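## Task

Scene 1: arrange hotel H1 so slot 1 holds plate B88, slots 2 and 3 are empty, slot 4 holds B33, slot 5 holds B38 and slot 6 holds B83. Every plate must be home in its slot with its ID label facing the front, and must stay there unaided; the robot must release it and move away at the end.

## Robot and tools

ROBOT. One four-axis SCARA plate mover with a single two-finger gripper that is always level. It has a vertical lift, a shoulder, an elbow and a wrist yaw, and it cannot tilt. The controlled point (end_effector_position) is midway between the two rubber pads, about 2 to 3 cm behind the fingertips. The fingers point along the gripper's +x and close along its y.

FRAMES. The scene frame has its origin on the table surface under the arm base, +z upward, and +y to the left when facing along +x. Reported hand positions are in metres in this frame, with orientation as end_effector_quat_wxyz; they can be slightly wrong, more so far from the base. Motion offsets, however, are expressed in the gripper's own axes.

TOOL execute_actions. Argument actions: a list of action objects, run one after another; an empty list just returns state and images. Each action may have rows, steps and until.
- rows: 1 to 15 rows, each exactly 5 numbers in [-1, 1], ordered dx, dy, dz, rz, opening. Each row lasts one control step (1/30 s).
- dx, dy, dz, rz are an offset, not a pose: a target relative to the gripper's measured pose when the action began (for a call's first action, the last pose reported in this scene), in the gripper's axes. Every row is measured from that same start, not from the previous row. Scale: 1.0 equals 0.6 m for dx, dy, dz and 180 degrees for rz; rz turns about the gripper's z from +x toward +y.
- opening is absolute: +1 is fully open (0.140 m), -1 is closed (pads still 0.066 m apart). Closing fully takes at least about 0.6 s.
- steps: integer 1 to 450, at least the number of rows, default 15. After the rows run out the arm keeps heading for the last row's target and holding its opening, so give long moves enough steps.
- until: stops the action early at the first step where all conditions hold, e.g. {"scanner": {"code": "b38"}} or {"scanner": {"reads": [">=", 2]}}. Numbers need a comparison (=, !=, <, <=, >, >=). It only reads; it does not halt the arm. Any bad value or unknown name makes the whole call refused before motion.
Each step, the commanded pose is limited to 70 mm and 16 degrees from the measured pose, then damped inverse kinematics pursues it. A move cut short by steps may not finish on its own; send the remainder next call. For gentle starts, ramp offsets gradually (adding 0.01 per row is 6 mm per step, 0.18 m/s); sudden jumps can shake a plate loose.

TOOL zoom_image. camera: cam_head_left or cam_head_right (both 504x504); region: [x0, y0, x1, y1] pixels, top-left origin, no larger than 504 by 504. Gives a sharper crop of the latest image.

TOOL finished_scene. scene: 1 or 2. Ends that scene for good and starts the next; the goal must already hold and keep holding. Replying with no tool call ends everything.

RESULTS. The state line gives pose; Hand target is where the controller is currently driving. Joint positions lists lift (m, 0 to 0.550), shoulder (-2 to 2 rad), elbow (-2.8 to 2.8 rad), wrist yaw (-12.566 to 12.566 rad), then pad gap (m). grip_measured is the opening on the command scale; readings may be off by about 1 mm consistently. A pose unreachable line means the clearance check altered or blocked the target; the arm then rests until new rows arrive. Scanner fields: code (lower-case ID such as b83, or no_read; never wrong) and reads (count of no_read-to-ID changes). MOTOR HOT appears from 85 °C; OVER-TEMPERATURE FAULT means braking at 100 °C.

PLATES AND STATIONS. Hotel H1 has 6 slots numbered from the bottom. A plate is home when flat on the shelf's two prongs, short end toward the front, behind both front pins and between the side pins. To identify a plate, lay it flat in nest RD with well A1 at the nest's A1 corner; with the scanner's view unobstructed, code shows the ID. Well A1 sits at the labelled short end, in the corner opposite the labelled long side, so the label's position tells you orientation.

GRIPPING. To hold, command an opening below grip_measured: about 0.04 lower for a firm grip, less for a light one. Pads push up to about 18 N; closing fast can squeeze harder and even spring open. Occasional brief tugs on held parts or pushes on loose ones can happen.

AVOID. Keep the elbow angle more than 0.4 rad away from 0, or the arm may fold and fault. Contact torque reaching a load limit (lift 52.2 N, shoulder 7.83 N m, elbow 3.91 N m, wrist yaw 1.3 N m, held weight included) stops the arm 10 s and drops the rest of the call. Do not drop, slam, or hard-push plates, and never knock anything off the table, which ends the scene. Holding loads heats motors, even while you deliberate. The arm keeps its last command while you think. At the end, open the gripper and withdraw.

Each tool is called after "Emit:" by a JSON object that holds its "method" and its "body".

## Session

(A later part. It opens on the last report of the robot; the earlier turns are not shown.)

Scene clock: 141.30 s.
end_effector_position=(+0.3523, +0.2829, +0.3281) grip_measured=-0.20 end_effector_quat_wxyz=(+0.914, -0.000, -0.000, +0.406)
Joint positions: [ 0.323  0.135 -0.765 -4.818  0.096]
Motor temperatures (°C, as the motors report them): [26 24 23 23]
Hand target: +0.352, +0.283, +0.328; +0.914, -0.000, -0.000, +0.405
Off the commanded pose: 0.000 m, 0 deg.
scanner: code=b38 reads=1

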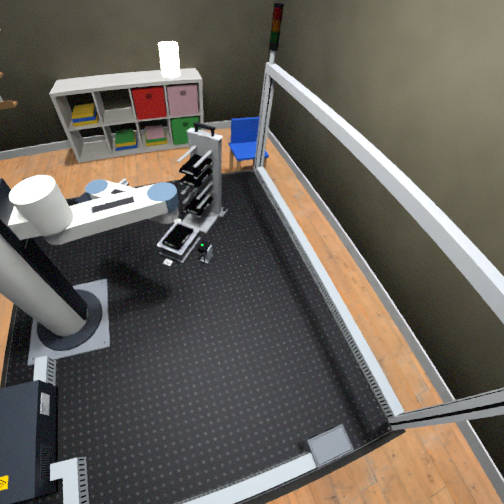

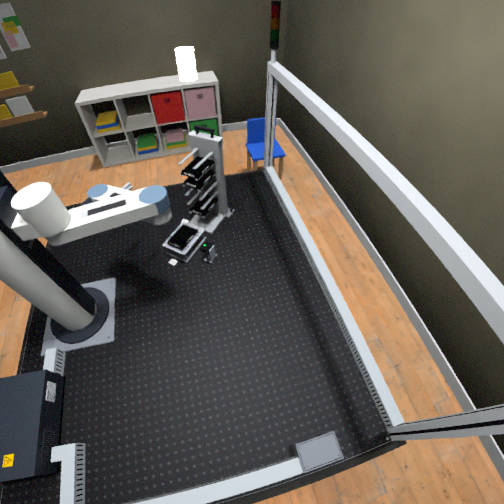

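Emit:
{"method": "execute_actions", "body": {"actions": [{"rows":[[0.1,-0.197,0.005,0,-0.1]],"steps":30},{"rows":[[0.05,0,0,0,-0.1],[0.1,0,0,0,-0.1],[0.15,0,0,0,-0.1],[0.2,0,0,0,-0.1],[0.283,0,0,0,-0.1]],"steps":35},{"rows":[[0,0,0,0,-0.4],[0,0,0,0,-0.4],[0,0,0,0,-0.4],[0,0,0,0,-0.45],[0,0,0,0,-0.45],[0,0,0,0,-0.5],[0,0,0,0,-0.5],[0,0,0,0,-0.53],[0,0,0,0,-0.56],[0,0,0,0,-0.59],[0,0,0,0,-0.61]],"steps":20},{"rows":[[0,0,0,0,-0.61]],"steps":6}]}}

Emit:
{"method": "execute_actions", "body": {"actions": [{"rows":[[0,0,0.005,0,-0.61],[0,0,0.01,0,-0.61],[0,0,0.015,0,-0.61],[0,0,0.02,0,-0.61],[0,0,0.023,0,-0.61]],"steps":15},{"rows":[[-0.01,0,0,0,-0.61],[-0.02,0,0,0,-0.61],[-0.035,0,0,0,-0.61],[-0.05,0,0,0,-0.61],[-0.07,0,0,0,-0.61],[-0.09,0,0,0,-0.61],[-0.11,0,0,0,-0.61],[-0.13,0,0,0,-0.61],[-0.15,0,0,0,-0.61],[-0.17,0,0,0,-0.61],[-0.19,0,0,0,-0.61],[-0.21,0,0,0,-0.61],[-0.23,0,0,0,-0.61],[-0.25,0,0,0,-0.61]],"steps":30},{"rows":[[0,0,0.01,0,-0.61],[0,0,0.03,0,-0.61],[0,0,0.06,0,-0.61],[0,0,0.092,0,-0.61]],"steps":20},{"rows":[[0.01,0,0,0,-0.61],[0.02,0,0,0,-0.61],[0.035,0,0,0,-0.61],[0.05,0,0,0,-0.61],[0.07,0,0,0,-0.61],[0.09,0,0,0,-0.61],[0.11,0,0,0,-0.61],[0.13,0,0,0,-0.61],[0.15,0,0,0,-0.61],[0.17,0,0,0,-0.61],[0.19,0,0,0,-0.61],[0.21,0,0,0,-0.61],[0.23,0,0,0,-0.61],[0.25,0,0,0,-0.61]],"steps":30},{"rows":[[0,0,-0.004,0,-0.61],[0,0,-0.008,0,-0.61],[0,0,-0.012,0,-0.61],[0,0,-0.015,0,-0.61],[0,0,-0.018,0,-0.61],[0,0,-0.02,0,-0.61],[0,0,-0.022,0,-0.61],[0,0,-0.023,0,-0.61]],"steps":18}]}}

Emit:
{"method": "zoom_image", "body": {"camera": "cam_head_right", "region": [160, 120, 230, 190]}}

Scene clock: 165.30 s.
end_effector_position=(+0.5941, +0.3740, +0.3317) grip_measured=-0.55 end_effector_quat_wxyz=(+0.914, -0.000, -0.000, +0.406)
Joint positions: [ 0.327  0.125 -1.895 -3.677  0.083]
Motor temperatures (°C, as the motors report them): [26 24 23 23]
Hand target: +0.594, +0.374, +0.332; +0.914, -0.000, -0.000, +0.406
Off the commanded pose: 0.000 m, 0 deg.
scanner: code=b38 reads=1

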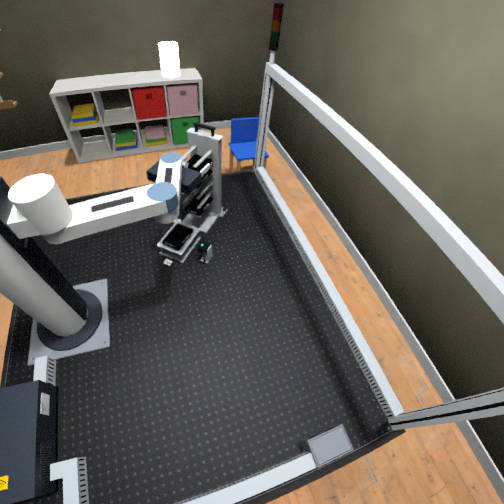

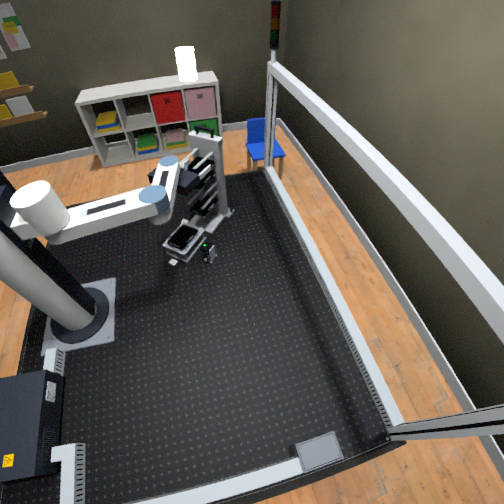

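Scene clock: 169.07 s.
end_effector_position=(+0.5940, +0.3741, +0.3869) grip_measured=-0.55 end_effector_quat_wxyz=(+0.914, -0.000, -0.000, +0.406)
Joint positions: [ 0.382  0.125 -1.894 -3.677  0.083]
Motor temperatures (°C, as the motors report them): [26 24 23 23]
Hand target: +0.594, +0.374, +0.387; +0.914, -0.000, -0.000, +0.406
Off the commanded pose: 0.000 m, 0 deg.
scanner: code=b38 reads=1

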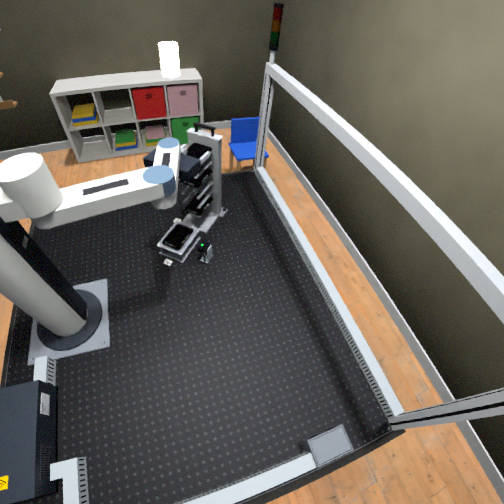

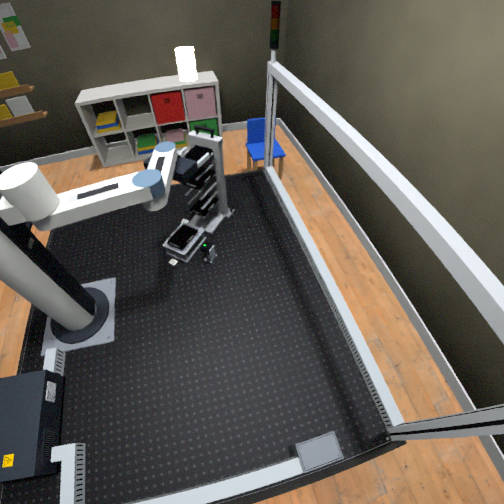

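Region (160, 120, 230, 190) of cam_head_right's 504x504 image, scaled by 7.200, with more detail than that image has.

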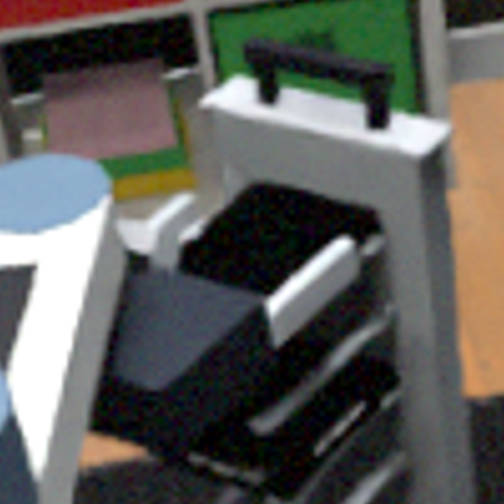

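Probe the pitch.

Emit:
{"method": "execute_actions", "body": {"actions": [{"rows":[[0,0,-0.001,0,-0.6],[0,0,-0.002,0,-0.6],[0,0,-0.0025,0,-0.6]],"steps":12}]}}

Emit:
{"method": "execute_actions", "body": {"actions": [{"rows":[[0,0,0,0,-0.2]],"steps":10},{"rows":[[-0.1,0,0,0,-0.2],[-0.2,0,0,0,-0.2],[-0.317,-0.003,0,0,-0.2]],"steps":30},{"rows":[[0,0,-0.48,0,-0.2]],"steps":35},{"rows":[[0,0,-0.006,0,-0.3],[0,0,-0.012,0,-0.3],[0,0,-0.018,0,-0.3]],"steps":12},{"rows":[[0,0,0,0,-0.4],[0,0,0,0,-0.45],[0,0,0,0,-0.45],[0,0,0,0,-0.5],[0,0,0,0,-0.5],[0,0,0,0,-0.53],[0,0,0,0,-0.56],[0,0,0,0,-0.59],[0,0,0,0,-0.61]],"steps":16},{"rows":[[0,0,0,0,-0.61]],"steps":6},{"rows":[[0,0,0,0,-0.61]],"steps":6}]}}

Emit:
{"method": "zoom_image", "body": {"camera": "cam_head_right", "region": [150, 130, 250, 260]}}

Scene clock: 179.57 s.
end_effector_position=(+0.5940, +0.3741, +0.3854) grip_measured=-0.55 end_effector_quat_wxyz=(+0.914, -0.000, -0.000, +0.406)
Joint positions: [ 0.38   0.125 -1.894 -3.677  0.083]
Motor temperatures (°C, as the motors report them): [26 24 22 23]
Hand target: +0.594, +0.374, +0.385; +0.914, -0.000, -0.000, +0.406
Off the commanded pose: 0.000 m, 0 deg.
scanner: code=b38 reads=1

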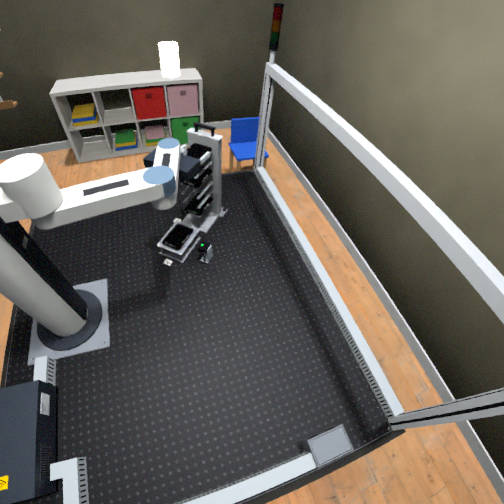

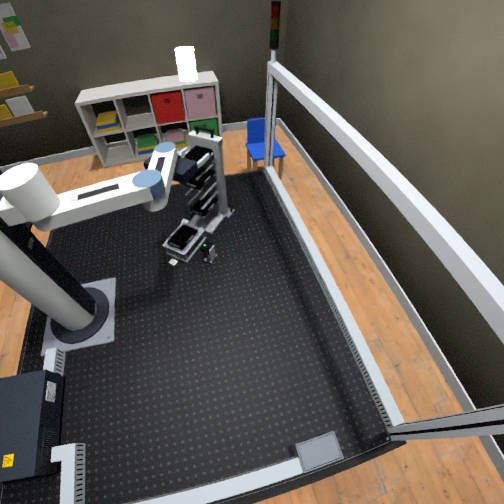

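Scene clock: 183.40 s.
end_effector_position=(+0.4680, +0.2314, +0.0865) grip_measured=-0.51 end_effector_quat_wxyz=(+0.914, -0.000, -0.000, +0.405)
Joint positions: [ 0.081 -0.383 -0.933 -4.133  0.084]
Motor temperatures (°C, as the motors report them): [26 24 22 23]
Hand target: +0.468, +0.231, +0.086; +0.914, -0.000, -0.000, +0.405
Off the commanded pose: 0.000 m, 0 deg.
scanner: code=no_read reads=1

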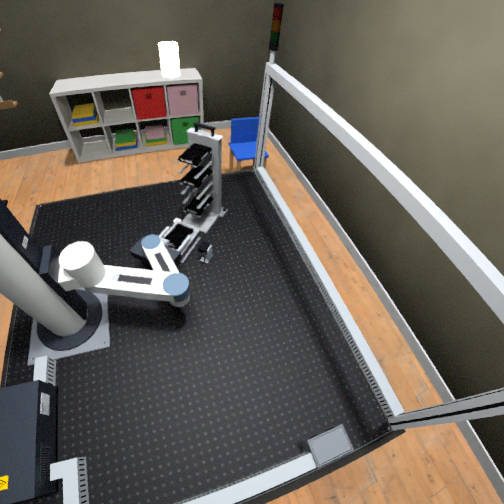

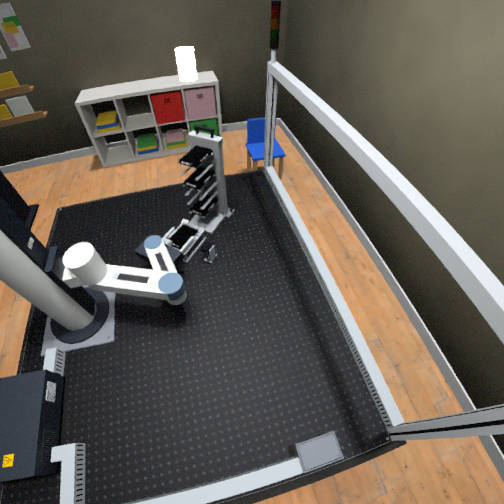

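Region (150, 130, 250, 260) of cam_head_right's 504x504 image, scaled by 3.877, with more detail than that image has; it fills the left 388 columns of this view, and the rest is white.

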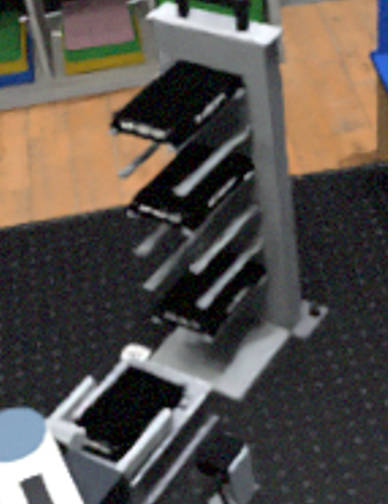

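Emit:
{"method": "execute_actions", "body": {"actions": [{"rows":[[0,0,0,0,-0.45],[0,0,0,0,-0.45],[0,0,0,0,-0.45],[0,0,0.006,0,-0.45]],"steps":12},{"rows":[[0,0,0,0,-0.5],[0,0,0,0,-0.53],[0,0,0,0,-0.56],[0,0,0,0,-0.59],[0,0,0,0,-0.61]],"steps":12},{"rows":[[0,0,0.005,0,-0.61],[0,0,0.01,0,-0.61],[0,0,0.02,0,-0.61],[0,0,0.04,0,-0.61],[0,0,0.07,0,-0.61],[0,0.0035,0.425,0,-0.61]],"steps":40},{"rows":[[0.01,0,0,0,-0.61],[0.02,0,0,0,-0.61],[0.04,0,0,0,-0.61],[0.06,0,0,0,-0.61],[0.085,0,0,0,-0.61],[0.11,0,0,0,-0.61],[0.135,0,0,0,-0.61],[0.16,0,0,0,-0.61],[0.185,0,0,0,-0.61],[0.21,0,0,0,-0.61],[0.235,0,0,0,-0.61],[0.26,0,0,0,-0.61],[0.28,0,0,0,-0.61],[0.3,0,0,0,-0.61],[0.314,0,0,0,-0.61]],"steps":32},{"rows":[[0.001,0,-0.004,0,-0.61],[0.002,0,-0.008,0,-0.61],[0.002,0,-0.012,0,-0.61],[0.002,0,-0.015,0,-0.61],[0.002,0,-0.018,0,-0.61],[0.002,0,-0.02,0,-0.61],[0.002,0,-0.022,0,-0.61],[0.002,0,-0.023,0,-0.61]],"steps":18}]}}

Emit:
{"method": "execute_actions", "body": {"actions": [{"rows":[[0,0,0,0,-0.2]],"steps":10},{"rows":[[-0.1,0,0,0,-0.2],[-0.2,0,0,0,-0.2],[-0.25,0,0,0,-0.2]],"steps":25},{"rows":[[0,0,-0.092,0,-0.2]],"steps":15}]}}

Emit:
{"method": "zoom_image", "body": {"camera": "cam_head_left", "region": [170, 135, 230, 195]}}

Scene clock: 200.63 s.
end_effector_position=(+0.5934, +0.3735, +0.3320) grip_measured=-0.55 end_effector_quat_wxyz=(+0.913, -0.000, -0.000, +0.407)
Joint positions: [ 0.327  0.122 -1.889 -3.678  0.082]
Motor temperatures (°C, as the motors report them): [26 24 22 23]
Hand target: +0.594, +0.373, +0.331; +0.914, -0.000, -0.000, +0.405
Off the commanded pose: 0.001 m, 0 deg.
scanner: code=no_read reads=2

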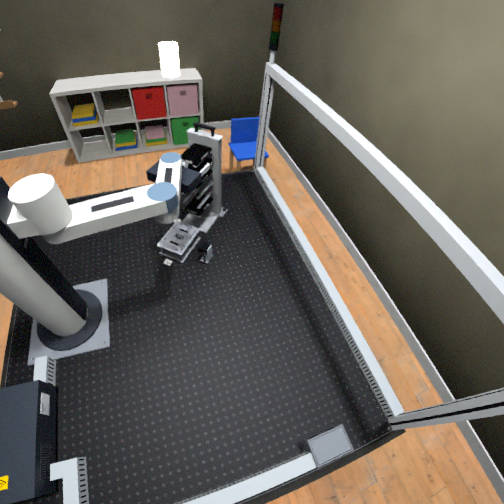

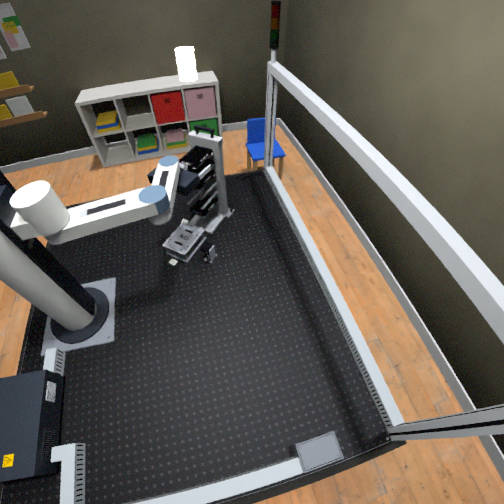

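Scene clock: 202.30 s.
end_effector_position=(+0.4929, +0.2619, +0.2768) grip_measured=-0.20 end_effector_quat_wxyz=(+0.913, -0.000, -0.000, +0.407)
Joint positions: [ 0.272 -0.282 -1.102 -4.061  0.096]
Motor temperatures (°C, as the motors report them): [26 24 22 23]
Hand target: +0.493, +0.262, +0.277; +0.913, -0.000, -0.000, +0.407
Off the commanded pose: 0.000 m, 0 deg.
scanner: code=no_read reads=2

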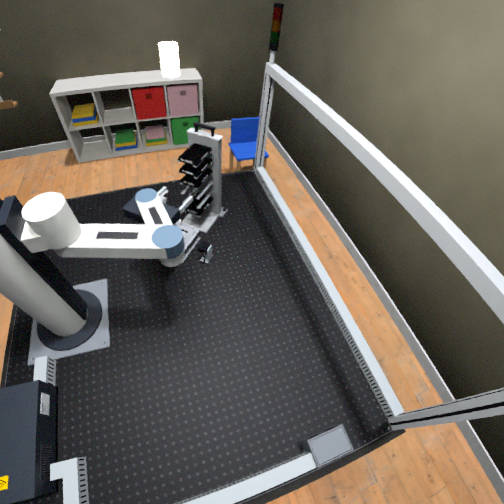

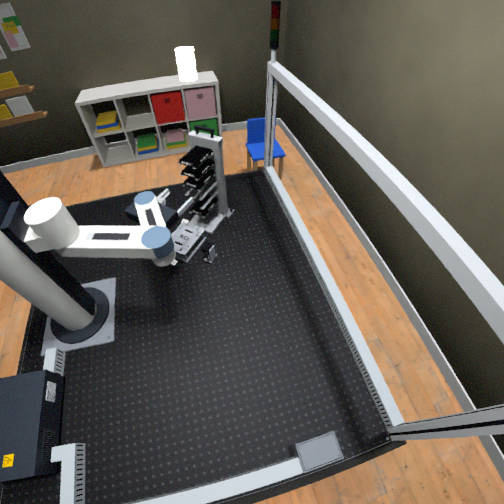

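Region (170, 135, 230, 195) of cam_head_left's 504x504 image, scaled by 8.400, with more detail than that image has.

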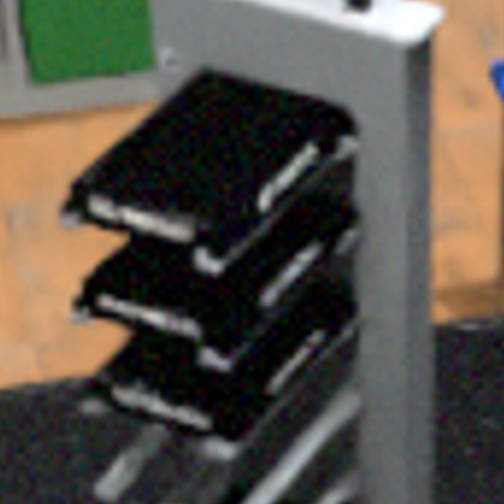

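Emit:
{"method": "execute_actions", "body": {"actions": [{"rows":[[0.05,0,0.0045,-0.0007,-0.2],[0.1,0,0.0045,-0.0007,-0.2],[0.15,0,0.0045,-0.0007,-0.2],[0.25,0,0.0045,-0.0007,-0.2]],"steps":28},{"rows":[[0,0,0,0,-0.4],[0,0,0,0,-0.4],[0,0,0,0,-0.45],[0,0,0,0,-0.45],[0,0,0,0,-0.5],[0,0,0,0,-0.5],[0,0,0,0,-0.53],[0,0,0,0,-0.56],[0,0,0,0,-0.59],[0,0,0,0,-0.61]],"steps":16},{"rows":[[0,0,0.005,0,-0.61],[0,0,0.01,0,-0.61],[0,0,0.015,0,-0.61],[0,0,0.02,0,-0.61]],"steps":12},{"rows":[[-0.01,0,0,0,-0.61],[-0.02,0,0,0,-0.61],[-0.04,0,0,0,-0.61],[-0.06,0,0,0,-0.61],[-0.085,0,0,0,-0.61],[-0.11,0,0,0,-0.61],[-0.135,0,0,0,-0.61],[-0.16,0,0,0,-0.61],[-0.185,0,0,0,-0.61],[-0.21,0,0,0,-0.61],[-0.235,0,0,0,-0.61],[-0.26,0,0,0,-0.61],[-0.28,0,0,0,-0.61],[-0.3,0,0,0,-0.61],[-0.316,-0.0035,0,0,-0.61]],"steps":30},{"rows":[[0,0,-0.01,0,-0.61],[0,0,-0.02,0,-0.61],[0,0,-0.04,0,-0.61],[0,0,-0.07,0,-0.61],[0,0,-0.315,0,-0.61]],"steps":30},{"rows":[[0,0,-0.004,0,-0.61],[0,0,-0.008,0,-0.61],[0,0,-0.012,0,-0.61],[0,0,-0.015,0,-0.61],[0,0,-0.017,0,-0.61],[0,0,-0.019,0,-0.61],[0,0,-0.02,0,-0.61]],"steps":18}]}}

Scene clock: 217.07 s.
end_effector_position=(+0.4675, +0.2314, +0.0904) grip_measured=-0.55 end_effector_quat_wxyz=(+0.914, -0.000, -0.000, +0.406)
Joint positions: [ 0.085 -0.383 -0.931 -4.132  0.083]
Motor temperatures (°C, as the motors report them): [26 24 22 23]
Hand target: +0.468, +0.231, +0.090; +0.914, -0.000, -0.000, +0.406
Off the commanded pose: 0.000 m, 0 deg.
scanner: code=no_read reads=2

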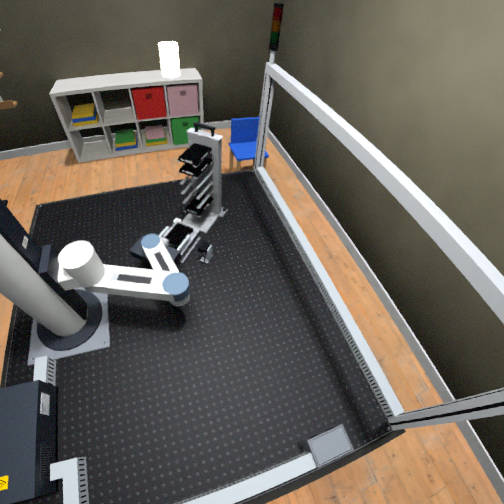

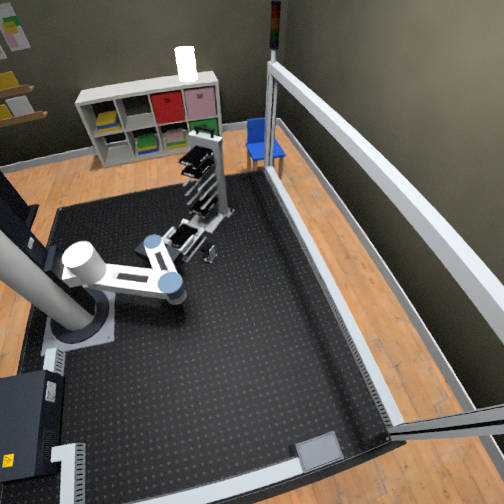

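Emit:
{"method": "execute_actions", "body": {"actions": [{"rows":[[0,0,-0.001,0,-0.61],[0,0,-0.001,0,-0.61],[0,0,-0.001,0,-0.61],[0,0,-0.001,0,-0.45],[0,0,0,0,-0.45],[0,0,0,0,-0.45],[0,0,0,0,-0.45],[0,0,0.002,0,-0.45]],"steps":30,"until":{"scanner":{"code":["!=","no_read"]}}}]}}

Scene clock: 222.87 s.
end_effector_position=(+0.4676, +0.2314, +0.0916) grip_measured=-0.45 end_effector_quat_wxyz=(+0.914, -0.000, -0.000, +0.406)
Joint positions: [ 0.087 -0.383 -0.931 -4.133  0.086]
Motor temperatures (°C, as the motors report them): [26 24 22 23]
Hand target: +0.468, +0.231, +0.092; +0.914, -0.000, -0.000, +0.406
Off the commanded pose: 0.000 m, 0 deg.
scanner: code=b33 reads=3

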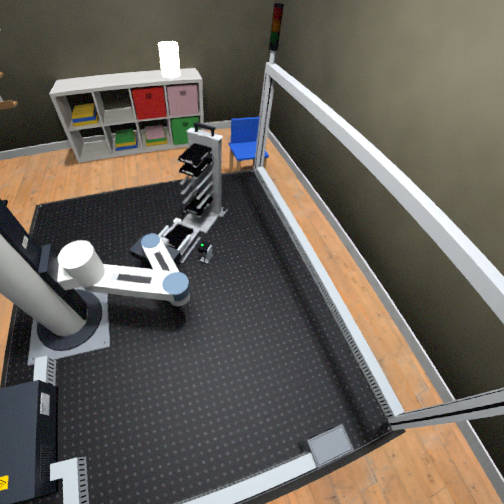

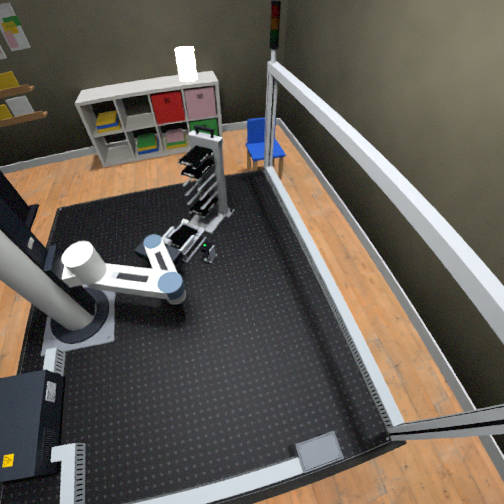

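Emit:
{"method": "execute_actions", "body": {"actions": [{"rows":[[0,0,-0.003,0,-0.45],[0,0,-0.003,0,-0.45],[0,0,-0.003,0,-0.45],[0,0,-0.003,0,-0.5],[0,0,-0.003,0,-0.53],[0,0,-0.003,0,-0.56],[0,0,-0.003,0,-0.59],[0,0,-0.003,0,-0.61]],"steps":14},{"rows":[[0,0,0.005,0,-0.61],[0,0,0.01,0,-0.61],[0,0,0.02,0,-0.61],[0,0,0.04,0,-0.61],[0,0,0.07,0,-0.61],[0,0.0035,0.338,0,-0.61]],"steps":32},{"rows":[[0.01,0,0,0,-0.61],[0.02,0,0,0,-0.61],[0.04,0,0,0,-0.61],[0.06,0,0,0,-0.61],[0.085,0,0,0,-0.61],[0.11,0,0,0,-0.61],[0.135,0,0,0,-0.61],[0.16,0,0,0,-0.61],[0.185,0,0,0,-0.61],[0.21,0,0,0,-0.61],[0.235,0,0,0,-0.61],[0.26,0,0,0,-0.61],[0.28,0,0,0,-0.61],[0.3,0,0,0,-0.61],[0.316,0,0,0,-0.61]],"steps":30},{"rows":[[0,0,-0.004,0,-0.61],[0,0,-0.008,0,-0.61],[0,0,-0.012,0,-0.61],[0,0,-0.015,0,-0.61],[0,0,-0.018,0,-0.61],[0,0,-0.02,0,-0.61],[0,0,-0.021,0,-0.61]],"steps":15},{"rows":[[0,0,0,0,-0.2]],"steps":10},{"rows":[[-0.07,0,0,0,-0.2],[-0.15,0,0,0,-0.2]],"steps":20},{"rows":[[0,0,0.176,0,-0.2]],"steps":22},{"rows":[[0.07,0,0,0,-0.2],[0.15,0,0,0,-0.2]],"steps":22},{"rows":[[0,0,0,0,-0.4],[0,0,0,0,-0.4],[0,0,0,0,-0.45],[0,0,0,0,-0.45],[0,0,0,0,-0.5],[0,0,0,0,-0.5],[0,0,0,0,-0.53],[0,0,0,0,-0.56],[0,0,0,0,-0.59],[0,0,0,0,-0.61]],"steps":16}]}}

Emit:
{"method": "execute_actions", "body": {"actions": [{"rows":[[0,0,0.005,0,-0.61],[0,0,0.01,0,-0.61],[0,0,0.015,0,-0.61],[0,0,0.02,0,-0.61]],"steps":12},{"rows":[[-0.01,0,0,0,-0.61],[-0.02,0,0,0,-0.61],[-0.04,0,0,0,-0.61],[-0.06,0,0,0,-0.61],[-0.085,0,0,0,-0.61],[-0.11,0,0,0,-0.61],[-0.135,0,0,0,-0.61],[-0.16,0,0,0,-0.61],[-0.185,0,0,0,-0.61],[-0.21,0,0,0,-0.61],[-0.235,0,0,0,-0.61],[-0.26,0,0,0,-0.61],[-0.28,0,0,0,-0.61],[-0.3,0,0,0,-0.61],[-0.316,-0.0035,0,0,-0.61]],"steps":30},{"rows":[[0,0,-0.01,0,-0.61],[0,0,-0.02,0,-0.61],[0,0,-0.04,0,-0.61],[0,0,-0.07,0,-0.61],[0,0,-0.492,0,-0.61]],"steps":38},{"rows":[[0,0,-0.004,0,-0.61],[0,0,-0.008,0,-0.61],[0,0,-0.012,0,-0.61],[0,0,-0.015,0,-0.61],[0,0,-0.017,0,-0.61],[0,0,-0.019,0,-0.61],[0,0,-0.02,0,-0.61]],"steps":15},{"rows":[[0,0,0,0,-0.45],[0,0,0,0,-0.45],[0,0,0,0,-0.45],[0,0,0.002,0,-0.45]],"steps":30,"until":{"scanner":{"code":["!=","no_read"]}}}]}}

Scene clock: 245.27 s.
end_effector_position=(+0.5929, +0.3735, +0.3863) grip_measured=-0.56 end_effector_quat_wxyz=(+0.913, -0.000, -0.000, +0.407)
Joint positions: [ 0.381  0.121 -1.887 -3.679  0.082]
Motor temperatures (°C, as the motors report them): [26 24 22 23]
Hand target: +0.593, +0.373, +0.386; +0.913, -0.000, -0.000, +0.407
Off the commanded pose: 0.000 m, 0 deg.
scanner: code=no_read reads=3

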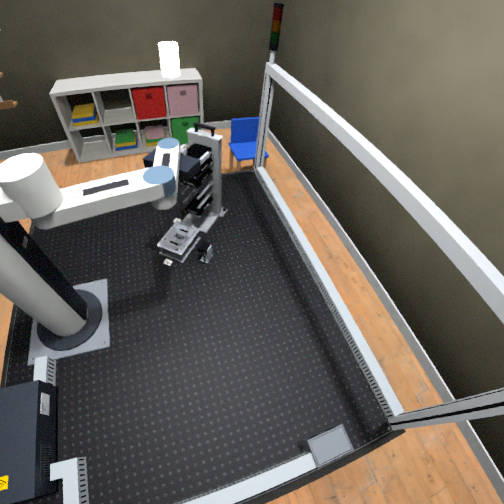

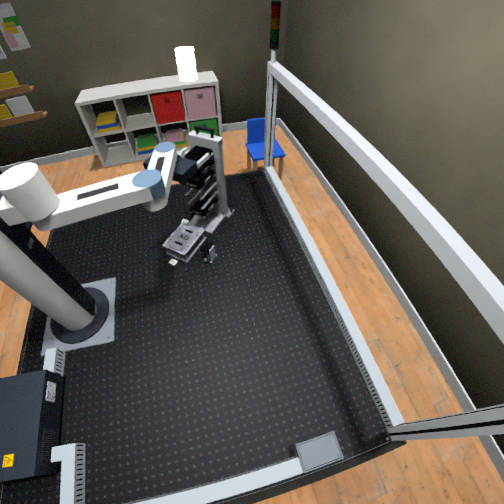

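Scene clock: 248.97 s.
end_effector_position=(+0.4675, +0.2311, +0.0923) grip_measured=-0.45 end_effector_quat_wxyz=(+0.913, -0.000, -0.000, +0.407)
Joint positions: [ 0.087 -0.386 -0.93  -4.128  0.086]
Motor temperatures (°C, as the motors report them): [26 24 22 23]
Hand target: +0.468, +0.231, +0.092; +0.913, -0.000, -0.000, +0.407
Off the commanded pose: 0.000 m, 0 deg.
scanner: code=b88 reads=4

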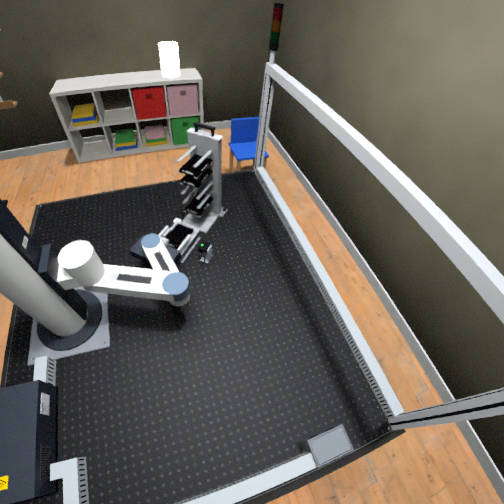

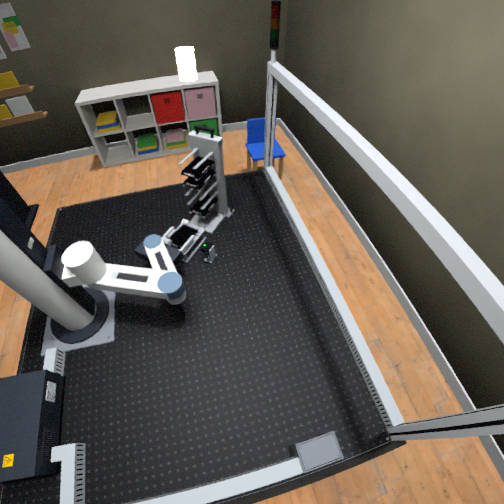

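Emit:
{"method": "execute_actions", "body": {"actions": [{"rows":[[0,0,0.053,0,-0.2]],"steps":15},{"rows":[[0.1,0.003,0,0,-0.2],[0.2,0.003,0,0,-0.2],[0.317,0.003,0,0,-0.2]],"steps":30},{"rows":[[0,0,0,0,-0.4],[0,0,0,0,-0.4],[0,0,0,0,-0.45],[0,0,0,0,-0.45],[0,0,0,0,-0.5],[0,0,0,0,-0.5],[0,0,0,0,-0.53],[0,0,0,0,-0.56],[0,0,0,0,-0.59],[0,0,0,0,-0.61]],"steps":16}]}}

Scene clock: 255.43 s.
end_effector_position=(+0.5933, +0.3738, +0.1241) grip_measured=-0.56 end_effector_quat_wxyz=(+0.913, -0.000, -0.000, +0.407)
Joint positions: [ 0.119  0.123 -1.89  -3.677  0.082]
Motor temperatures (°C, as the motors report them): [26 24 22 23]
Hand target: +0.593, +0.374, +0.124; +0.913, -0.000, -0.000, +0.407
Off the commanded pose: 0.000 m, 0 deg.
scanner: code=b88 reads=4

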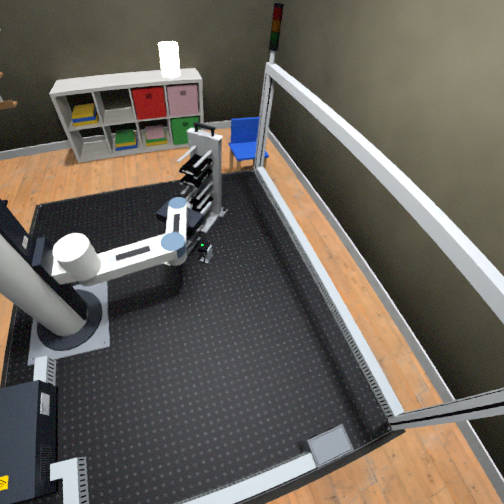

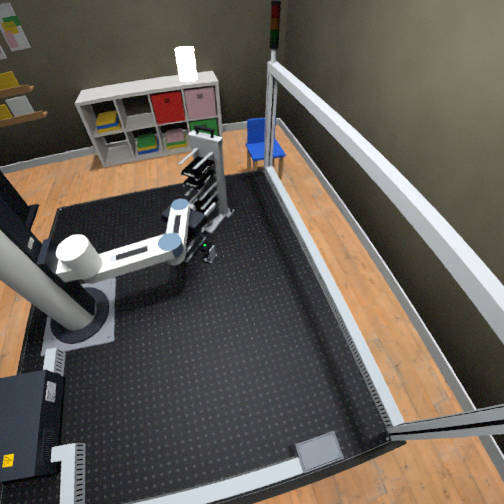

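Emit:
{"method": "execute_actions", "body": {"actions": [{"rows":[[0,0,0.005,0,-0.61],[0,0,0.01,0,-0.61],[0,0,0.015,0,-0.61],[0,0,0.02,0,-0.61]],"steps":12},{"rows":[[-0.01,0,0,0,-0.61],[-0.02,0,0,0,-0.61],[-0.04,0,0,0,-0.61],[-0.06,0,0,0,-0.61],[-0.085,0,0,0,-0.61],[-0.11,0,0,0,-0.61],[-0.135,0,0,0,-0.61],[-0.16,0,0,0,-0.61],[-0.185,0,0,0,-0.61],[-0.21,0,0,0,-0.61],[-0.235,0,0,0,-0.61],[-0.25,0,0,0,-0.61]],"steps":26},{"rows":[[0,0,0.01,0,-0.61],[0,0,0.02,0,-0.61],[0,0,0.04,0,-0.61],[0,0,0.07,0,-0.61],[0,0,0.442,0,-0.61]],"steps":36},{"rows":[[0.01,0,0,0,-0.61],[0.02,0,0,0,-0.61],[0.04,0,0,0,-0.61],[0.06,0,0,0,-0.61],[0.085,0,0,0,-0.61],[0.11,0,0,0,-0.61],[0.135,0,0,0,-0.61],[0.16,0,0,0,-0.61],[0.185,0,0,0,-0.61],[0.21,0,0,0,-0.61],[0.235,0,0,0,-0.61],[0.25,0,0,0,-0.61]],"steps":26},{"rows":[[0,0,-0.004,0,-0.61],[0,0,-0.008,0,-0.61],[0,0,-0.012,0,-0.61],[0,0,-0.015,0,-0.61],[0,0,-0.018,0,-0.61],[0,0,-0.02,0,-0.61],[0,0,-0.022,0,-0.61],[0,0,-0.024,0,-0.61],[0,0,-0.026,0,-0.61]],"steps":16}]}}

Emit:
{"method": "execute_actions", "body": {"actions": [{"rows":[[0,0,0,0,-0.2]],"steps":10},{"rows":[[-0.1,0,0,0,-0.2],[-0.2,0,0,0,-0.2],[-0.316,-0.003,0,0,-0.2]],"steps":28},{"rows":[[0,0,-0.493,0,-0.3]],"steps":36},{"rows":[[0,0,0,0,-0.4],[0,0,0,0,-0.45],[0,0,0,0,-0.45],[0,0,0,0,-0.5],[0,0,0,0,-0.5],[0,0,0,0,-0.53],[0,0,0,0,-0.56],[0,0,0,0,-0.59],[0,0,0,0,-0.61]],"steps":16},{"rows":[[0,0,0.005,0,-0.61],[0,0,0.01,0,-0.61],[0,0,0.02,0,-0.61],[0,0,0.04,0,-0.61],[0,0.003,0.077,0,-0.61]],"steps":18},{"rows":[[0.01,0,0,0,-0.61],[0.02,0,0,0,-0.61],[0.04,0,0,0,-0.61],[0.06,0,0,0,-0.61],[0.085,0,0,0,-0.61],[0.11,0,0,0,-0.61],[0.135,0,0,0,-0.61],[0.16,0,0,0,-0.61],[0.185,0,0,0,-0.61],[0.21,0,0,0,-0.61],[0.235,0,0,0,-0.61],[0.26,0,0,0,-0.61],[0.28,0,0,0,-0.61],[0.3,0,0,0,-0.61],[0.316,0,0,0,-0.61]],"steps":30},{"rows":[[0,0,-0.004,0,-0.61],[0,0,-0.008,0,-0.61],[0,0,-0.012,0,-0.61],[0,0,-0.015,0,-0.61],[0,0,-0.018,0,-0.61],[0,0,-0.02,0,-0.61],[0,0,-0.021,0,-0.61]],"steps":15}]}}

Emit:
{"method": "execute_actions", "body": {"actions": [{"rows":[[0,0,0,0,-0.2]],"steps":10},{"rows":[[-0.1,0,0,0,-0.2],[-0.2,0,0,0,-0.2],[-0.316,0,0,0,-0.2]],"steps":25}]}}

Emit:
{"method": "zoom_image", "body": {"camera": "cam_head_left", "region": [170, 135, 230, 195]}}

Emit:
{"method": "zoom_image", "body": {"camera": "cam_head_left", "region": [170, 175, 230, 235]}}

Scene clock: 285.00 s.
end_effector_position=(+0.5932, +0.3738, +0.3865) grip_measured=-0.56 end_effector_quat_wxyz=(+0.913, -0.000, -0.000, +0.408)
Joint positions: [ 0.381  0.122 -1.89  -3.676  0.082]
Motor temperatures (°C, as the motors report them): [26 24 22 23]
Hand target: +0.593, +0.374, +0.386; +0.913, -0.000, -0.000, +0.407
Off the commanded pose: 0.001 m, 0 deg.
scanner: code=b88 reads=4

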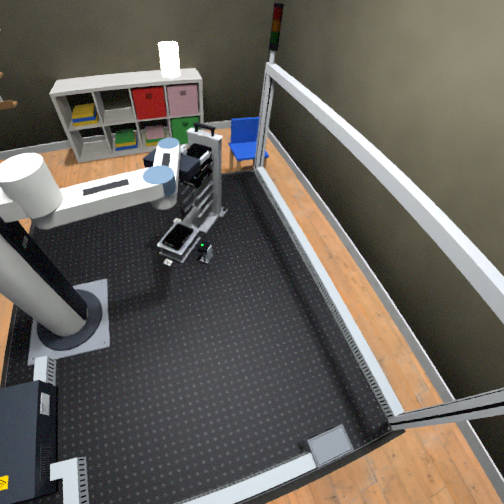

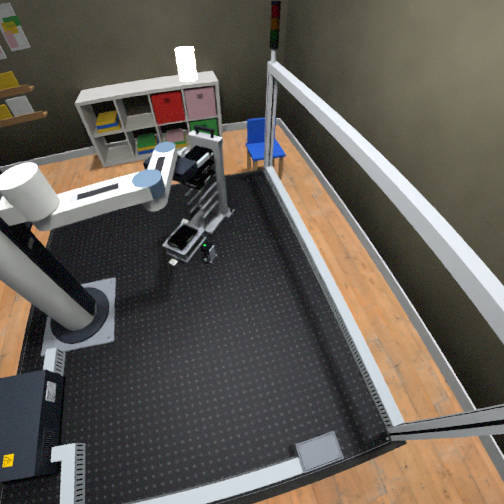

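Scene clock: 290.10 s.
end_effector_position=(+0.5928, +0.3737, +0.1244) grip_measured=-0.56 end_effector_quat_wxyz=(+0.913, -0.000, -0.000, +0.409)
Joint positions: [ 0.119  0.121 -1.887 -3.675  0.082]
Motor temperatures (°C, as the motors report them): [26 24 22 23]
Hand target: +0.593, +0.374, +0.124; +0.913, -0.000, -0.000, +0.408
Off the commanded pose: 0.000 m, 0 deg.
scanner: code=no_read reads=4

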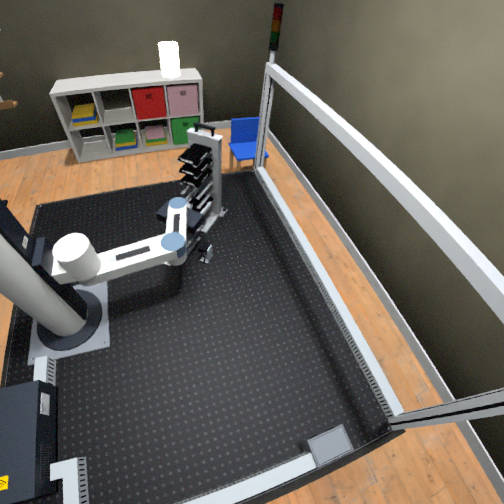

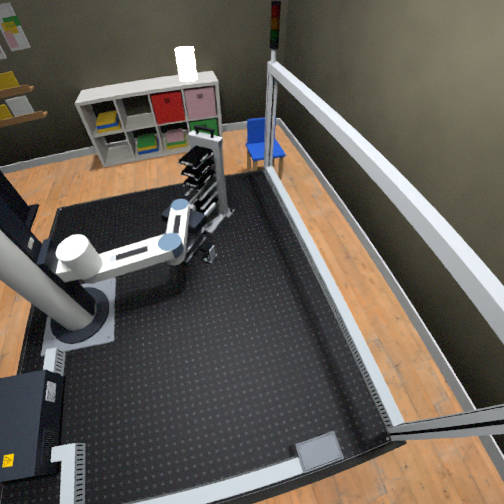

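Scene clock: 291.27 s.
end_effector_position=(+0.4664, +0.2322, +0.1244) grip_measured=-0.20 end_effector_quat_wxyz=(+0.913, -0.000, -0.000, +0.409)
Joint positions: [ 0.119 -0.381 -0.929 -4.13   0.096]
Motor temperatures (°C, as the motors report them): [26 24 22 23]
Hand target: +0.466, +0.232, +0.124; +0.913, -0.000, -0.000, +0.409
Off the commanded pose: 0.000 m, 0 deg.
scanner: code=no_read reads=4

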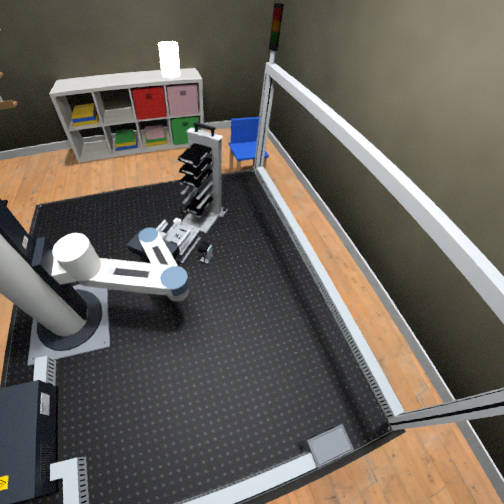

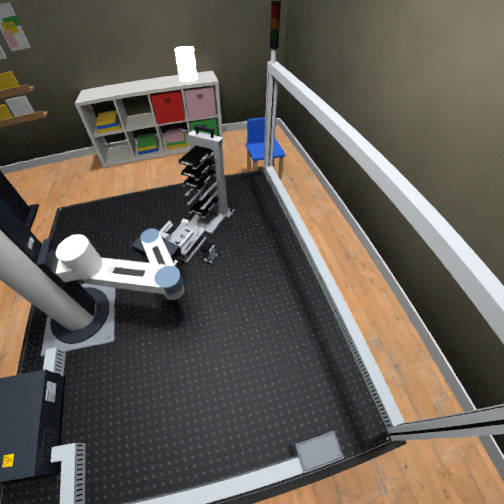

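Region (170, 135, 230, 195) of cam_head_left's 504x504 image, scaled by 8.400, with more detail than that image has.

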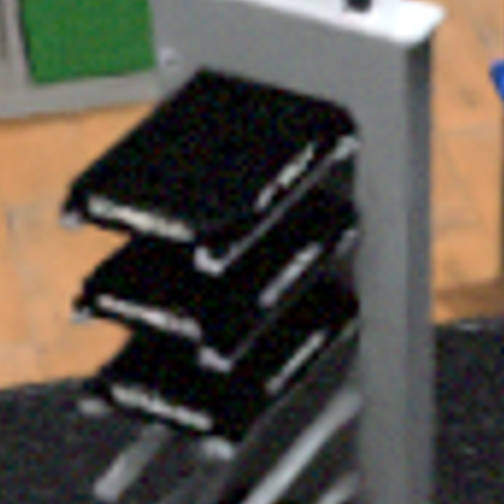

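Region (170, 175, 230, 235) of cam_head_left's 504x504 image, scaled by 8.400, with more detail than that image has.

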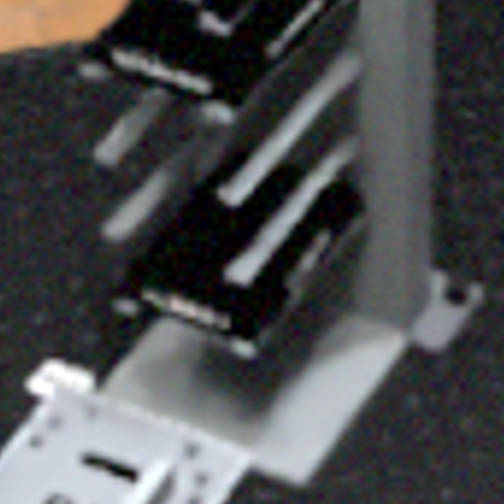

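Emit:
{"method": "finished_scene", "body": {"scene": 1}}

The scene is finished: the task was done.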